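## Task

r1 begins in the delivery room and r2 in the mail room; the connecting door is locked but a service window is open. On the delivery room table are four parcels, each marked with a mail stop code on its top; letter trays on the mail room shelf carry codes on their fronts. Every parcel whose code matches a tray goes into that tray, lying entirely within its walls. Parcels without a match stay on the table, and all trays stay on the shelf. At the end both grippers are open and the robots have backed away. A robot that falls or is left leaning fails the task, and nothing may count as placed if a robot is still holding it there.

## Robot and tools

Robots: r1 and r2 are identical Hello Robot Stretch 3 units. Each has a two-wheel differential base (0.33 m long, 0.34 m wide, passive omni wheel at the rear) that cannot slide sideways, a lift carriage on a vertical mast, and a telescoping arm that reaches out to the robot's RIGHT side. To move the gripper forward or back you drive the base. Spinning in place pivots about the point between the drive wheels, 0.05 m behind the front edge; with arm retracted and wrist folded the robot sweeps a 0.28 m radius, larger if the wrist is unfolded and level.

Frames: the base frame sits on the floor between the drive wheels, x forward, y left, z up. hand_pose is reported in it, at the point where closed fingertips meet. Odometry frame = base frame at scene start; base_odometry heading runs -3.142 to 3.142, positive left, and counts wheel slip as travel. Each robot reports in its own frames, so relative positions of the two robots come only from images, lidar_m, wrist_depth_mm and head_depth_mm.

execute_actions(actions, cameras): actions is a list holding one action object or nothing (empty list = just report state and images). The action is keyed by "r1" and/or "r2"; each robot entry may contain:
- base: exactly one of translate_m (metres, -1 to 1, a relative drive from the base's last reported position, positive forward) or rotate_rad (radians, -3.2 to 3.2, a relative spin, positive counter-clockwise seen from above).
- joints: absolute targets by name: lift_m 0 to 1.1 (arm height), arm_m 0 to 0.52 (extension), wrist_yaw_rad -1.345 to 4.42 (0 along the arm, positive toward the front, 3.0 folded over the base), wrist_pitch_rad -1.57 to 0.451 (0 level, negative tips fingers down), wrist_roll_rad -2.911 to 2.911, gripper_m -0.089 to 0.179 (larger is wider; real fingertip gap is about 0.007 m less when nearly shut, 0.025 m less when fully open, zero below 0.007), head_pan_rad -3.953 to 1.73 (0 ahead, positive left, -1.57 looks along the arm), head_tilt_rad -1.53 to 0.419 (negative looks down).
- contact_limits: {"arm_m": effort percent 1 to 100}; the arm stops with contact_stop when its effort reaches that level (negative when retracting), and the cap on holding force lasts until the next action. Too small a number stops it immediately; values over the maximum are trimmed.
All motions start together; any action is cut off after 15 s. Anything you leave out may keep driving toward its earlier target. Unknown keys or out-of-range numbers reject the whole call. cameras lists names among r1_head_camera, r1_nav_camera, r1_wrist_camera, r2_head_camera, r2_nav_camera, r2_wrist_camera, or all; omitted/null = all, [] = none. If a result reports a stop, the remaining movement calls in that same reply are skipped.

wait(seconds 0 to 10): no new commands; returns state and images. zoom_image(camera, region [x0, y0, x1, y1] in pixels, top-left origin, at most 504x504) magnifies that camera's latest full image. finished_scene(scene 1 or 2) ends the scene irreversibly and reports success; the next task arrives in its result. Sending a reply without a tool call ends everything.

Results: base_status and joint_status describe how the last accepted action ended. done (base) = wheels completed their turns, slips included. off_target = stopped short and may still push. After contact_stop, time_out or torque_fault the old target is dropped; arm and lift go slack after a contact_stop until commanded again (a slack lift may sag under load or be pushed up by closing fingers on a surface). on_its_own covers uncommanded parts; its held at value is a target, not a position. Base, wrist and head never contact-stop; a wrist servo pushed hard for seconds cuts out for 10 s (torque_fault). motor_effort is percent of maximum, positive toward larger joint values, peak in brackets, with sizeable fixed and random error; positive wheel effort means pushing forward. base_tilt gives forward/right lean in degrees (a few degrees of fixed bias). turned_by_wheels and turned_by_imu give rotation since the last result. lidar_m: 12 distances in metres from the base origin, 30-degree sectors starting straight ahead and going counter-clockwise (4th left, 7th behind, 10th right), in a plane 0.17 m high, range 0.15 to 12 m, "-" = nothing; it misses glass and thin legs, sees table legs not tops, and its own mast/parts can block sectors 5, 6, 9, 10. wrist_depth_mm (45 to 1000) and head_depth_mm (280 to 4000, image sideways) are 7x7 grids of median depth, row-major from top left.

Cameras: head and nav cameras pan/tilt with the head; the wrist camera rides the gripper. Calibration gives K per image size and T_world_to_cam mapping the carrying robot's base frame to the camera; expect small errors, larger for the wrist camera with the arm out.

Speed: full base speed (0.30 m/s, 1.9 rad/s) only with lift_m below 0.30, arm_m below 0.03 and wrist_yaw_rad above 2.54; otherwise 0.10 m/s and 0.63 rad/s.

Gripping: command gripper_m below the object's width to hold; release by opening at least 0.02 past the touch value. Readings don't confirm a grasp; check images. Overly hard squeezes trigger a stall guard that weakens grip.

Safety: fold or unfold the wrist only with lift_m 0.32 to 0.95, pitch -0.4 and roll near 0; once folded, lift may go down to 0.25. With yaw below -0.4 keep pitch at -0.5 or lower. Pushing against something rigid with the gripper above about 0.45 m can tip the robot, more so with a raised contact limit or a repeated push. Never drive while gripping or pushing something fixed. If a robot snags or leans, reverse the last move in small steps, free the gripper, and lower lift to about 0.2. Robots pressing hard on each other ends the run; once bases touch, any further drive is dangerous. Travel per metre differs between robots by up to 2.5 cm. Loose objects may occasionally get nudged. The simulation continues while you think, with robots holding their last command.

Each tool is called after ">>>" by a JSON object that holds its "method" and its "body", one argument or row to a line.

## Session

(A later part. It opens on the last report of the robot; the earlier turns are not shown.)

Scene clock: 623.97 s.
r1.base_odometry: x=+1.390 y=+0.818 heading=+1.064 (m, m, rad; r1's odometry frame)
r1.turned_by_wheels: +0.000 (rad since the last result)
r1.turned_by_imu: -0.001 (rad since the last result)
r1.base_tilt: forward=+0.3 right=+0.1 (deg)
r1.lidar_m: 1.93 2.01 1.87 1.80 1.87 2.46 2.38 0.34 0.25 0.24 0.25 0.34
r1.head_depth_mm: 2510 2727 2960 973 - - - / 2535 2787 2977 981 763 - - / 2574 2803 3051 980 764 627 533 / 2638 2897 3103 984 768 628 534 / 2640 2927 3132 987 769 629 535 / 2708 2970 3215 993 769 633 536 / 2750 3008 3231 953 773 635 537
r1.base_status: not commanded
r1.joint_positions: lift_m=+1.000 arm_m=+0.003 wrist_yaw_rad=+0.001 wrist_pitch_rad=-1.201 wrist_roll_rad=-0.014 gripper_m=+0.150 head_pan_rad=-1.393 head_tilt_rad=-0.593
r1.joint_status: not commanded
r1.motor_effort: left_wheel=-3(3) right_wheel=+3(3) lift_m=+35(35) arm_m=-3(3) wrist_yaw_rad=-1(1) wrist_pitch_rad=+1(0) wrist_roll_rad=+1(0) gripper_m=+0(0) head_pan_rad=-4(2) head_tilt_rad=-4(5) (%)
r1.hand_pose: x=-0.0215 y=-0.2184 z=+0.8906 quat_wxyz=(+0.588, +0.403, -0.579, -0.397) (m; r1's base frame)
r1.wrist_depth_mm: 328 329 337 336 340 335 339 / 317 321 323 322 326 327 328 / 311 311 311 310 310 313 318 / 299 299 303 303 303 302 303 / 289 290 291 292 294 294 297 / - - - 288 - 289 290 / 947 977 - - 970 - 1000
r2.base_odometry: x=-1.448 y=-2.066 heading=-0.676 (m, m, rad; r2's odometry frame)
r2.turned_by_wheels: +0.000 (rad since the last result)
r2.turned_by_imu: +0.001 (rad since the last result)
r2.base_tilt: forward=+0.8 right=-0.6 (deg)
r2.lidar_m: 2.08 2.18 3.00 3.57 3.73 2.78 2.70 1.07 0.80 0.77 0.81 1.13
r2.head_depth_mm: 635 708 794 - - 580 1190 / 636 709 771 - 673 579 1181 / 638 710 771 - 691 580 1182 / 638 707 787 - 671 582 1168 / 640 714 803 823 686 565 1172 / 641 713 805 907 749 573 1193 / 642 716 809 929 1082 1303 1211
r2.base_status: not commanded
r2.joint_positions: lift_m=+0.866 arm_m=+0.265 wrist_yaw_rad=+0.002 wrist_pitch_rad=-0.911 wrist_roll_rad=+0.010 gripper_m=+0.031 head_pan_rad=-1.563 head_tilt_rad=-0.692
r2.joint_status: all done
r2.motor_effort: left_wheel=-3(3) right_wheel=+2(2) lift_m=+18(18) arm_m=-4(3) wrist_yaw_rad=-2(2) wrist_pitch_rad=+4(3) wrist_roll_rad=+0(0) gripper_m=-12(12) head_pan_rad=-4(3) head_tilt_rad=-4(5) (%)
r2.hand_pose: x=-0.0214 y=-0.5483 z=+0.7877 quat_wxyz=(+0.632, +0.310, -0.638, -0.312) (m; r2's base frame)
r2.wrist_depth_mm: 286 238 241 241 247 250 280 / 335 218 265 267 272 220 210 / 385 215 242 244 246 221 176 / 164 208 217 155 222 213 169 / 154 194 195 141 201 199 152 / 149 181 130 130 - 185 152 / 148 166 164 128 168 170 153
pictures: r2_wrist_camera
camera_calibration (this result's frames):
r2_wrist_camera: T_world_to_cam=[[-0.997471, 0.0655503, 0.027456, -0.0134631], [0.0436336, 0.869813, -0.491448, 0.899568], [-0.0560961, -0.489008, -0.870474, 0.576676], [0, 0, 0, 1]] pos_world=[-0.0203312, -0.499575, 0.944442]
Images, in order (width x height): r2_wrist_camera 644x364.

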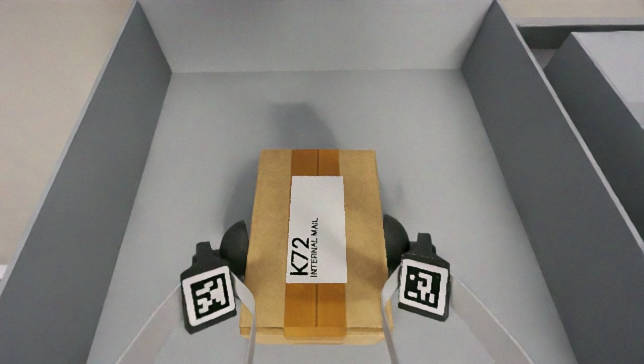

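Depth reads ≈217–222 now, so the parcel is at the floor. Releasing.

>>> {"method": "execute_actions", "body": {
  "actions": [
    {"r2":{"joints":{"gripper_m":0.12}}}
  ],
  "cameras": ["r2_wrist_camera"]
}}

>>> {"method": "execute_actions", "body": {
  "actions": [
    {"r2":{"joints":{"lift_m":0.99}}}
  ],
  "cameras": ["r2_wrist_camera"]
}}

>>> {"method": "execute_actions", "body": {
  "actions": [
    {"r2":{"joints":{"arm_m":0.005}}}
  ],
  "cameras": ["r2_wrist_camera","r2_head_camera","r2_nav_camera","r1_nav_camera"]
}}

Scene clock: 628.63 s.
r1.base_odometry: x=+1.390 y=+0.818 heading=+1.064 (m, m, rad; r1's odometry frame)
r1.turned_by_wheels: +0.000 (rad since the last result)
r1.turned_by_imu: -0.001 (rad since the last result)
r1.base_tilt: forward=+0.3 right=+0.1 (deg)
r1.lidar_m: 1.93 2.01 1.87 1.80 1.87 2.47 2.38 0.34 0.25 0.24 0.25 0.34
r1.head_depth_mm: 2515 2715 2981 975 - - - / 2561 2796 2975 975 763 - - / 2585 2862 3003 982 764 627 534 / 2599 2883 3070 986 766 630 534 / 2647 2939 3153 988 770 630 536 / 2689 2954 3186 987 772 631 536 / 2741 3024 3178 955 772 632 538
r1.base_status: not commanded
r1.joint_positions: lift_m=+1.000 arm_m=+0.003 wrist_yaw_rad=+0.001 wrist_pitch_rad=-1.201 wrist_roll_rad=-0.014 gripper_m=+0.150 head_pan_rad=-1.393 head_tilt_rad=-0.593
r1.joint_status: not commanded
r1.motor_effort: left_wheel=-3(3) right_wheel=+3(3) lift_m=+35(35) arm_m=-3(2) wrist_yaw_rad=-1(1) wrist_pitch_rad=+1(0) wrist_roll_rad=+0(0) gripper_m=+0(1) head_pan_rad=-2(3) head_tilt_rad=-4(4) (%)
r1.hand_pose: x=-0.0215 y=-0.2184 z=+0.8906 quat_wxyz=(+0.588, +0.403, -0.579, -0.397) (m; r1's base frame)
r1.wrist_depth_mm: 333 333 333 332 337 339 340 / 321 318 323 324 322 323 328 / 309 311 311 311 315 315 314 / 296 297 302 301 305 304 306 / 289 293 295 291 294 297 296 / 989 - - 285 - 291 289 / 992 950 988 - 976 - 968
r2.base_odometry: x=-1.448 y=-2.066 heading=-0.676 (m, m, rad; r2's odometry frame)
r2.turned_by_wheels: +0.000 (rad since the last result)
r2.turned_by_imu: +0.001 (rad since the last result)
r2.base_tilt: forward=+0.9 right=-0.7 (deg)
r2.lidar_m: 2.08 2.18 3.02 3.56 3.73 2.78 2.70 1.07 0.80 0.77 0.81 1.13
r2.head_depth_mm: 639 704 792 - - 581 1187 / 637 708 771 - 677 580 1179 / 638 710 770 - 675 579 1183 / 641 711 788 - 670 578 1173 / 640 713 803 825 687 567 1173 / 640 715 805 904 745 576 1190 / 642 717 808 921 1076 1303 1217
r2.base_status: not commanded
r2.joint_positions: lift_m=+0.866 arm_m=+0.265 wrist_yaw_rad=+0.002 wrist_pitch_rad=-0.911 wrist_roll_rad=+0.010 gripper_m=+0.120 head_pan_rad=-1.563 head_tilt_rad=-0.692
r2.joint_status: all done
r2.motor_effort: left_wheel=-3(3) right_wheel=+2(2) lift_m=+18(18) arm_m=-4(4) wrist_yaw_rad=-2(2) wrist_pitch_rad=+3(4) wrist_roll_rad=+1(0) gripper_m=+1(80) head_pan_rad=-4(5) head_tilt_rad=-6(4) (%)
r2.hand_pose: x=-0.0214 y=-0.5483 z=+0.7877 quat_wxyz=(+0.632, +0.310, -0.638, -0.312) (m; r2's base frame)
r2.wrist_depth_mm: 285 237 241 241 247 253 280 / 335 217 266 267 272 218 220 / 390 216 241 244 245 221 176 / 164 207 217 161 220 215 169 / 154 194 195 145 200 199 152 / 149 179 178 134 181 186 152 / 144 164 165 127 167 169 146
pictures: r2_wrist_camera
camera_calibration (this result's frames):
r2_wrist_camera: T_world_to_cam=[[-0.997471, 0.0655527, 0.027458, -0.0134642], [0.0436363, 0.869827, -0.491423, 0.899549], [-0.0560979, -0.488983, -0.870488, 0.576701], [0, 0, 0, 1]] pos_world=[-0.0203315, -0.499573, 0.94444]
Images, in order (width x height): r2_wrist_camera 644x364.

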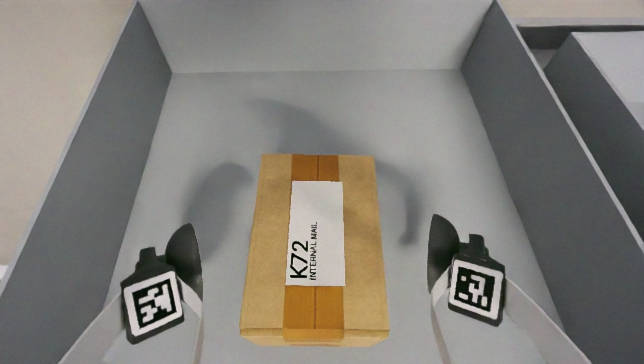

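Scene clock: 630.60 s.
r1.base_odometry: x=+1.390 y=+0.818 heading=+1.064 (m, m, rad; r1's odometry frame)
r1.turned_by_wheels: +0.000 (rad since the last result)
r1.turned_by_imu: +0.000 (rad since the last result)
r1.base_tilt: forward=+0.3 right=+0.1 (deg)
r1.lidar_m: 1.93 2.00 1.87 1.80 1.87 2.46 2.38 0.34 0.25 0.24 0.25 0.34
r1.head_depth_mm: 2525 2744 2961 976 - - - / 2548 2791 2955 974 761 - - / 2602 2809 3030 982 764 629 532 / 2620 2836 3085 985 765 630 534 / 2657 2899 3151 986 769 629 534 / 2701 2961 3201 986 769 632 535 / 2714 3029 3173 954 773 635 537
r1.base_status: not commanded
r1.joint_positions: lift_m=+1.000 arm_m=+0.003 wrist_yaw_rad=+0.001 wrist_pitch_rad=-1.201 wrist_roll_rad=-0.014 gripper_m=+0.150 head_pan_rad=-1.393 head_tilt_rad=-0.593
r1.joint_status: not commanded
r1.motor_effort: left_wheel=-3(3) right_wheel=+3(2) lift_m=+35(35) arm_m=-3(3) wrist_yaw_rad=-1(1) wrist_pitch_rad=+0(0) wrist_roll_rad=+0(0) gripper_m=+0(0) head_pan_rad=-3(2) head_tilt_rad=-4(4) (%)
r1.hand_pose: x=-0.0215 y=-0.2184 z=+0.8906 quat_wxyz=(+0.588, +0.403, -0.579, -0.397) (m; r1's base frame)
r1.wrist_depth_mm: 330 334 333 335 333 336 338 / 316 318 326 324 324 325 329 / 308 307 307 309 313 315 316 / 302 304 303 302 302 305 304 / 291 292 291 291 293 294 297 / - - - 287 - 290 286 / - 991 975 - 944 - -
r2.base_odometry: x=-1.448 y=-2.066 heading=-0.676 (m, m, rad; r2's odometry frame)
r2.turned_by_wheels: +0.000 (rad since the last result)
r2.turned_by_imu: +0.000 (rad since the last result)
r2.base_tilt: forward=+0.9 right=-0.7 (deg)
r2.lidar_m: 2.08 2.18 3.03 3.56 3.75 2.77 2.70 1.07 0.80 0.77 0.81 1.13
r2.head_depth_mm: 634 - 802 810 676 559 1186 / 628 - 834 808 684 582 1180 / 631 - - 825 691 579 1184 / 641 711 - 820 671 580 1179 / 640 715 804 819 687 566 1172 / 643 712 805 904 749 575 1189 / 641 716 804 923 1074 1297 1214
r2.base_status: not commanded
r2.joint_positions: lift_m=+0.990 arm_m=+0.265 wrist_yaw_rad=+0.002 wrist_pitch_rad=-0.911 wrist_roll_rad=+0.010 gripper_m=+0.120 head_pan_rad=-1.563 head_tilt_rad=-0.692
r2.joint_status: all done
r2.motor_effort: left_wheel=-3(3) right_wheel=+2(2) lift_m=+24(25) arm_m=-4(4) wrist_yaw_rad=-2(2) wrist_pitch_rad=+3(4) wrist_roll_rad=+0(0) gripper_m=+0(1) head_pan_rad=-3(4) head_tilt_rad=-4(4) (%)
r2.hand_pose: x=-0.0214 y=-0.5482 z=+0.9113 quat_wxyz=(+0.632, +0.310, -0.638, -0.312) (m; r2's base frame)
r2.wrist_depth_mm: 285 285 289 292 294 297 298 / 336 336 337 343 347 349 354 / 402 411 358 361 370 394 394 / 512 519 355 368 359 350 366 / 706 703 331 335 335 305 338 / - - 306 256 307 271 309 / 988 270 280 240 282 262 287
pictures: r2_wrist_camera
camera_calibration (this result's frames):
r2_wrist_camera: T_world_to_cam=[[-0.997471, 0.0655528, 0.027458, -0.0168589], [0.0436364, 0.869827, -0.491423, 0.960304], [-0.0560979, -0.488982, -0.870488, 0.684322], [0, 0, 0, 1]] pos_world=[-0.0203315, -0.499572, 1.06807]
Images, in order (width x height): r2_wrist_camera 644x364.

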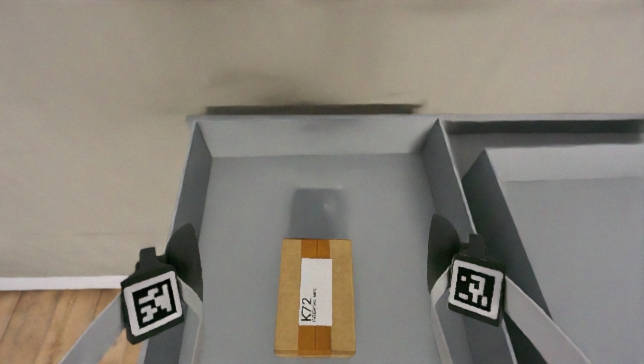

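Scene clock: 633.73 s.
r1.base_odometry: x=+1.390 y=+0.818 heading=+1.064 (m, m, rad; r1's odometry frame)
r1.turned_by_wheels: +0.000 (rad since the last result)
r1.turned_by_imu: +0.000 (rad since the last result)
r1.base_tilt: forward=+0.3 right=+0.1 (deg)
r1.lidar_m: 1.93 2.01 1.87 1.80 1.87 2.46 2.38 0.34 0.25 0.24 0.25 0.34
r1.head_depth_mm: 2509 2728 2964 976 - - - / 2551 2804 3014 981 760 - - / 2616 2860 3000 978 765 627 533 / 2620 2892 3104 985 764 629 533 / 2646 2915 3184 986 770 629 534 / 2707 2923 3226 987 771 632 535 / 2735 2965 3227 952 775 632 537
r1.base_status: not commanded
r1.joint_positions: lift_m=+1.000 arm_m=+0.003 wrist_yaw_rad=+0.001 wrist_pitch_rad=-1.201 wrist_roll_rad=-0.014 gripper_m=+0.150 head_pan_rad=-1.393 head_tilt_rad=-0.593
r1.joint_status: not commanded
r1.motor_effort: left_wheel=-3(3) right_wheel=+3(3) lift_m=+35(35) arm_m=-3(3) wrist_yaw_rad=-1(1) wrist_pitch_rad=+1(0) wrist_roll_rad=+0(0) gripper_m=+0(0) head_pan_rad=-3(2) head_tilt_rad=-4(3) (%)
r1.hand_pose: x=-0.0215 y=-0.2184 z=+0.8906 quat_wxyz=(+0.588, +0.403, -0.579, -0.397) (m; r1's base frame)
r1.wrist_depth_mm: 335 331 335 337 336 340 336 / 324 324 323 323 323 324 327 / 314 310 313 309 315 312 316 / 298 302 302 302 302 305 307 / 289 292 292 292 295 297 297 / 999 - - 287 - 287 289 / 975 970 998 - 983 - -
r2.base_odometry: x=-1.448 y=-2.066 heading=-0.676 (m, m, rad; r2's odometry frame)
r2.turned_by_wheels: +0.000 (rad since the last result)
r2.turned_by_imu: +0.001 (rad since the last result)
r2.base_tilt: forward=+0.9 right=-0.6 (deg)
r2.lidar_m: 2.08 2.18 3.00 3.57 3.73 2.79 2.69 1.07 0.80 0.77 0.81 1.13
r2.head_depth_mm: 636 707 779 - - - - / 637 709 796 858 - - - / 638 708 798 839 - - - / 640 713 801 846 - - 1176 / 641 714 806 825 687 566 1174 / 643 714 805 905 746 568 1189 / 641 717 808 927 1082 1300 1211
r2.base_status: not commanded
r2.joint_positions: lift_m=+0.990 arm_m=+0.005 wrist_yaw_rad=+0.002 wrist_pitch_rad=-0.911 wrist_roll_rad=+0.010 gripper_m=+0.120 head_pan_rad=-1.563 head_tilt_rad=-0.692
r2.joint_status: all done
r2.motor_effort: left_wheel=-3(3) right_wheel=+2(2) lift_m=+24(24) arm_m=-4(4) wrist_yaw_rad=-3(2) wrist_pitch_rad=+3(3) wrist_roll_rad=+0(1) gripper_m=+1(0) head_pan_rad=-3(3) head_tilt_rad=-4(4) (%)
r2.hand_pose: x=-0.0214 y=-0.2883 z=+0.9113 quat_wxyz=(+0.632, +0.310, -0.638, -0.312) (m; r2's base frame)
r2.wrist_depth_mm: 562 570 507 508 487 492 466 / 660 672 458 403 440 466 452 / 799 816 401 401 406 406 418 / - - 356 369 365 358 374 / - - 327 333 338 326 339 / - - 315 322 320 326 332 / 951 963 - 994 - 998 -
pictures: r1_nav_camera (sideways: a quarter turn counterclockwise sets it upright), r2_head_camera (sideways: a quarter turn clockwise sets it upright), r2_nav_camera (sideways: a quarter turn counterclockwise sets it upright), r2_wrist_camera
camera_calibration (this result's frames):
r1_nav_camera: T_world_to_cam=[[0.125276, -0.53271, 0.836974, -1.04847], [-0.976602, -0.214847, 0.00943143, 0.0464891], [0.174797, -0.818573, -0.547161, 0.66867], [0, 0, 0, 1]] pos_world=[0.059868, -0.00118733, 1.24297]
r2_head_camera: T_world_to_cam=[[-0.0394647, 0.62925, -0.7762, 1.03292], [0.999161, 0.0163524, -0.0375442, 0.0447906], [-0.010932, -0.777031, -0.629368, 0.77667], [0, 0, 0, 1]] pos_world=[0.00450127, -0.0471996, 1.29224]
r2_nav_camera: T_world_to_cam=[[-0.0159241, -0.654748, 0.755679, -0.937182], [-0.999842, 0.00443205, -0.0172292, 0.0740026], [0.00793159, -0.755834, -0.654715, 0.803567], [0, 0, 0, 1]] pos_world=[0.0526935, -0.00658281, 1.23559]
r2_wrist_camera: T_world_to_cam=[[-0.997471, 0.0655528, 0.0274581, -0.0339023], [0.0436364, 0.869827, -0.491424, 0.734154], [-0.0560979, -0.488983, -0.870488, 0.811455], [0, 0, 0, 1]] pos_world=[-0.0203315, -0.239577, 1.06807]
Images, in order (width x height): r1_nav_camera 672x504, r2_head_camera 896x504, r2_nav_camera 672x504, r2_wrist_camera 644x364.

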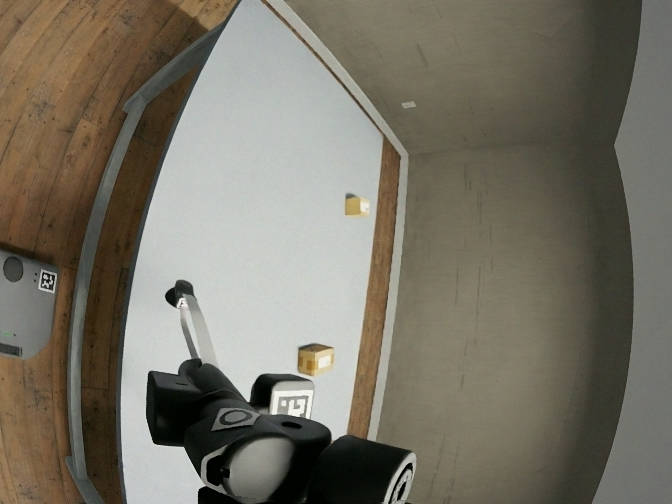

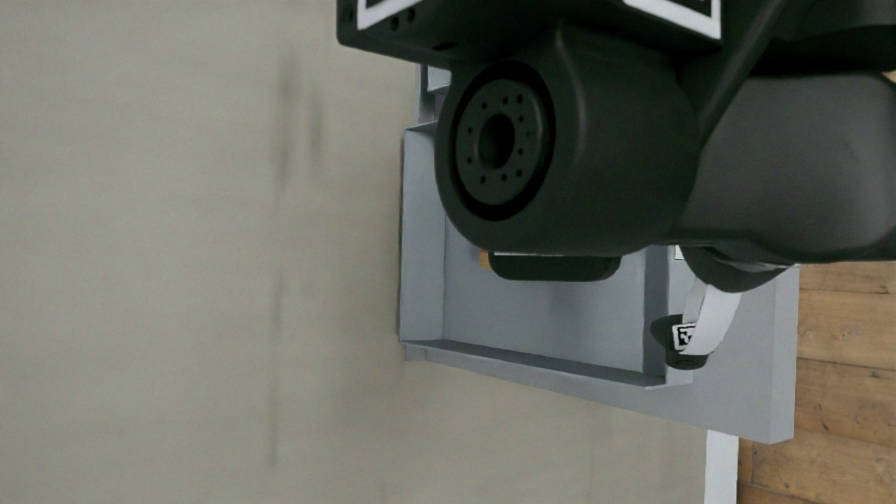

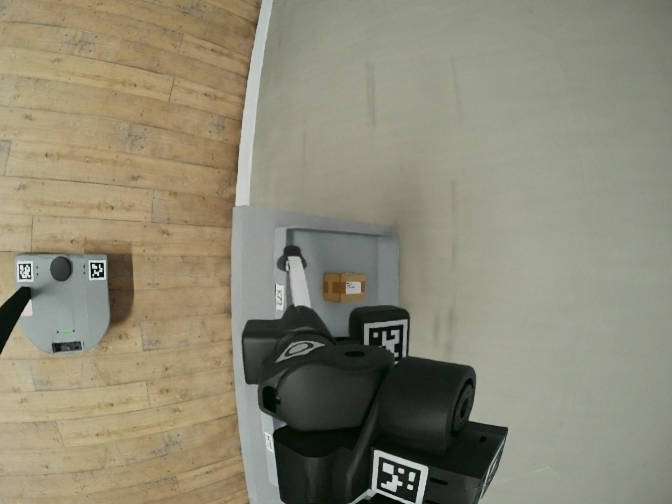

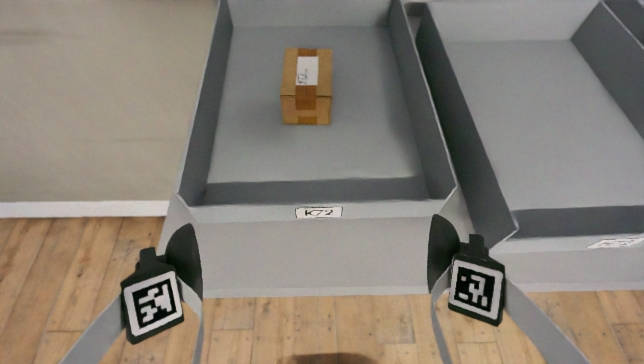

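>>> {"method": "execute_actions", "body": {
  "actions": [
    {"r2":{"joints":{"wrist_yaw_rad":1.5},"base":{"translate_m":0.15}},"r1":{"joints":{"wrist_yaw_rad":1.5}}}
  ],
  "cameras": ["r2_nav_camera","r1_nav_camera"]
}}

Scene clock: 641.43 s.
r1.base_odometry: x=+1.390 y=+0.818 heading=+1.064 (m, m, rad; r1's odometry frame)
r1.turned_by_wheels: +0.000 (rad since the last result)
r1.turned_by_imu: -0.001 (rad since the last result)
r1.base_tilt: forward=+0.3 right=+0.0 (deg)
r1.lidar_m: 1.93 2.01 1.86 1.80 1.87 2.47 2.37 0.34 0.25 0.24 0.25 0.34
r1.head_depth_mm: 2501 2754 2973 972 - - - / 2531 2795 3009 979 766 644 - / 2559 2817 3078 985 766 628 551 / 2640 2885 3059 983 767 627 - / 2650 2902 3173 983 768 628 - / 2696 2952 3184 986 770 631 547 / 2736 3017 3176 952 771 633 537
r1.base_status: not commanded
r1.joint_positions: lift_m=+1.000 arm_m=+0.003 wrist_yaw_rad=+1.497 wrist_pitch_rad=-1.201 wrist_roll_rad=-0.014 gripper_m=+0.150 head_pan_rad=-1.393 head_tilt_rad=-0.593
r1.joint_status: all done
r1.motor_effort: left_wheel=-3(3) right_wheel=+3(3) lift_m=+35(35) arm_m=-3(3) wrist_yaw_rad=+4(5) wrist_pitch_rad=+0(0) wrist_roll_rad=+0(0) gripper_m=+0(1) head_pan_rad=-3(2) head_tilt_rad=-4(5) (%)
r1.hand_pose: x=+0.0485 y=-0.1537 z=+0.8906 quat_wxyz=(+0.701, +0.689, -0.150, +0.109) (m; r1's base frame)
r1.wrist_depth_mm: - - - - 337 336 343 / - - - - 322 326 325 / - - - - 314 315 313 / - - - - 305 301 307 / - - - - 293 294 294 / - - - - 286 286 287 / - - - 969 278 - 279
r2.base_odometry: x=-1.331 y=-2.160 heading=-0.676 (m, m, rad; r2's odometry frame)
r2.turned_by_wheels: +0.000 (rad since the last result)
r2.turned_by_imu: +0.001 (rad since the last result)
r2.base_tilt: forward=+0.8 right=-0.6 (deg)
r2.lidar_m: 1.93 2.01 2.80 3.56 3.72 2.94 2.76 1.07 0.80 0.78 0.81 1.14
r2.head_depth_mm: 639 711 787 - - - 1213 / 641 711 804 847 - - 1190 / 641 715 802 842 - - - / 645 713 807 896 1079 - - / 646 717 812 922 1077 1256 - / 643 718 811 920 1081 1232 - / 649 718 810 932 1090 - -
r2.base_status: done
r2.joint_positions: lift_m=+0.990 arm_m=+0.005 wrist_yaw_rad=+1.497 wrist_pitch_rad=-0.911 wrist_roll_rad=+0.010 gripper_m=+0.120 head_pan_rad=-1.563 head_tilt_rad=-0.692
r2.joint_status: all done
r2.motor_effort: left_wheel=-3(4) right_wheel=+2(4) lift_m=+24(24) arm_m=-3(3) wrist_yaw_rad=+3(4) wrist_pitch_rad=+3(3) wrist_roll_rad=+0(1) gripper_m=+0(2) head_pan_rad=-4(4) head_tilt_rad=-4(3) (%)
r2.hand_pose: x=+0.1163 y=-0.1606 z=+0.9113 quat_wxyz=(+0.676, +0.661, -0.257, +0.201) (m; r2's base frame)
r2.wrist_depth_mm: - - - - - 959 662 / - - - - - 972 664 / - - - - - 968 672 / - - - - - 998 687 / - - - - - 999 700 / - - - - - 950 698 / 988 976 973 999 - - 682
pictures: r1_nav_camera (sideways: a quarter turn counterclockwise sets it upright), r2_nav_camera (sideways: a quarter turn counterclockwise sets it upright)
camera_calibration (this result's frames):
r1_nav_camera: T_world_to_cam=[[0.125276, -0.53271, 0.836974, -1.04847], [-0.976602, -0.214847, 0.00943143, 0.0464891], [0.174797, -0.818572, -0.547161, 0.668671], [0, 0, 0, 1]] pos_world=[0.059868, -0.00118733, 1.24297]
r2_nav_camera: T_world_to_cam=[[-0.0159243, -0.654749, 0.755679, -0.937181], [-0.999842, 0.00443229, -0.0172292, 0.0740026], [0.00793141, -0.755834, -0.654715, 0.803567], [0, 0, 0, 1]] pos_world=[0.0526935, -0.00658281, 1.23559]
Images, in order (width x height): r1_nav_camera 672x504, r2_nav_camera 672x504.

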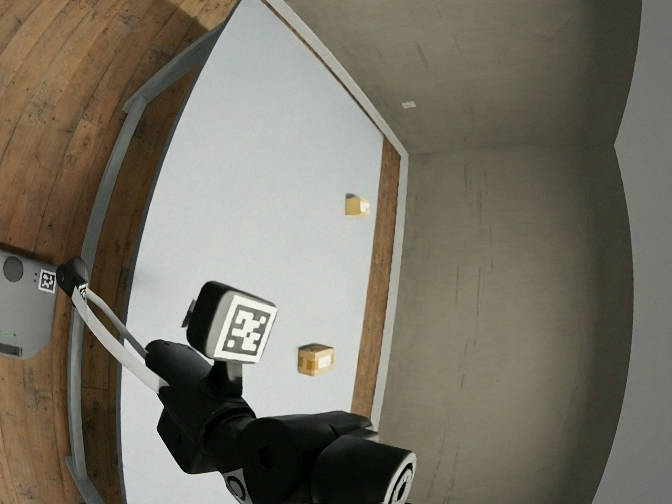

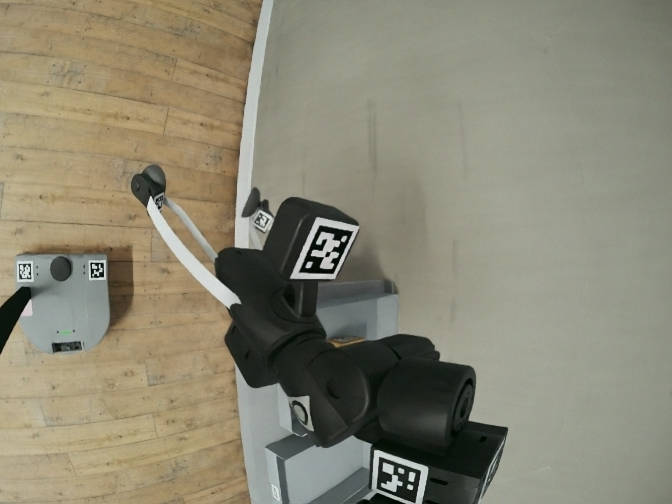

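>>> {"method": "finished_scene", "body": {
  "scene": 1
}}

The scene is finished: the task was done.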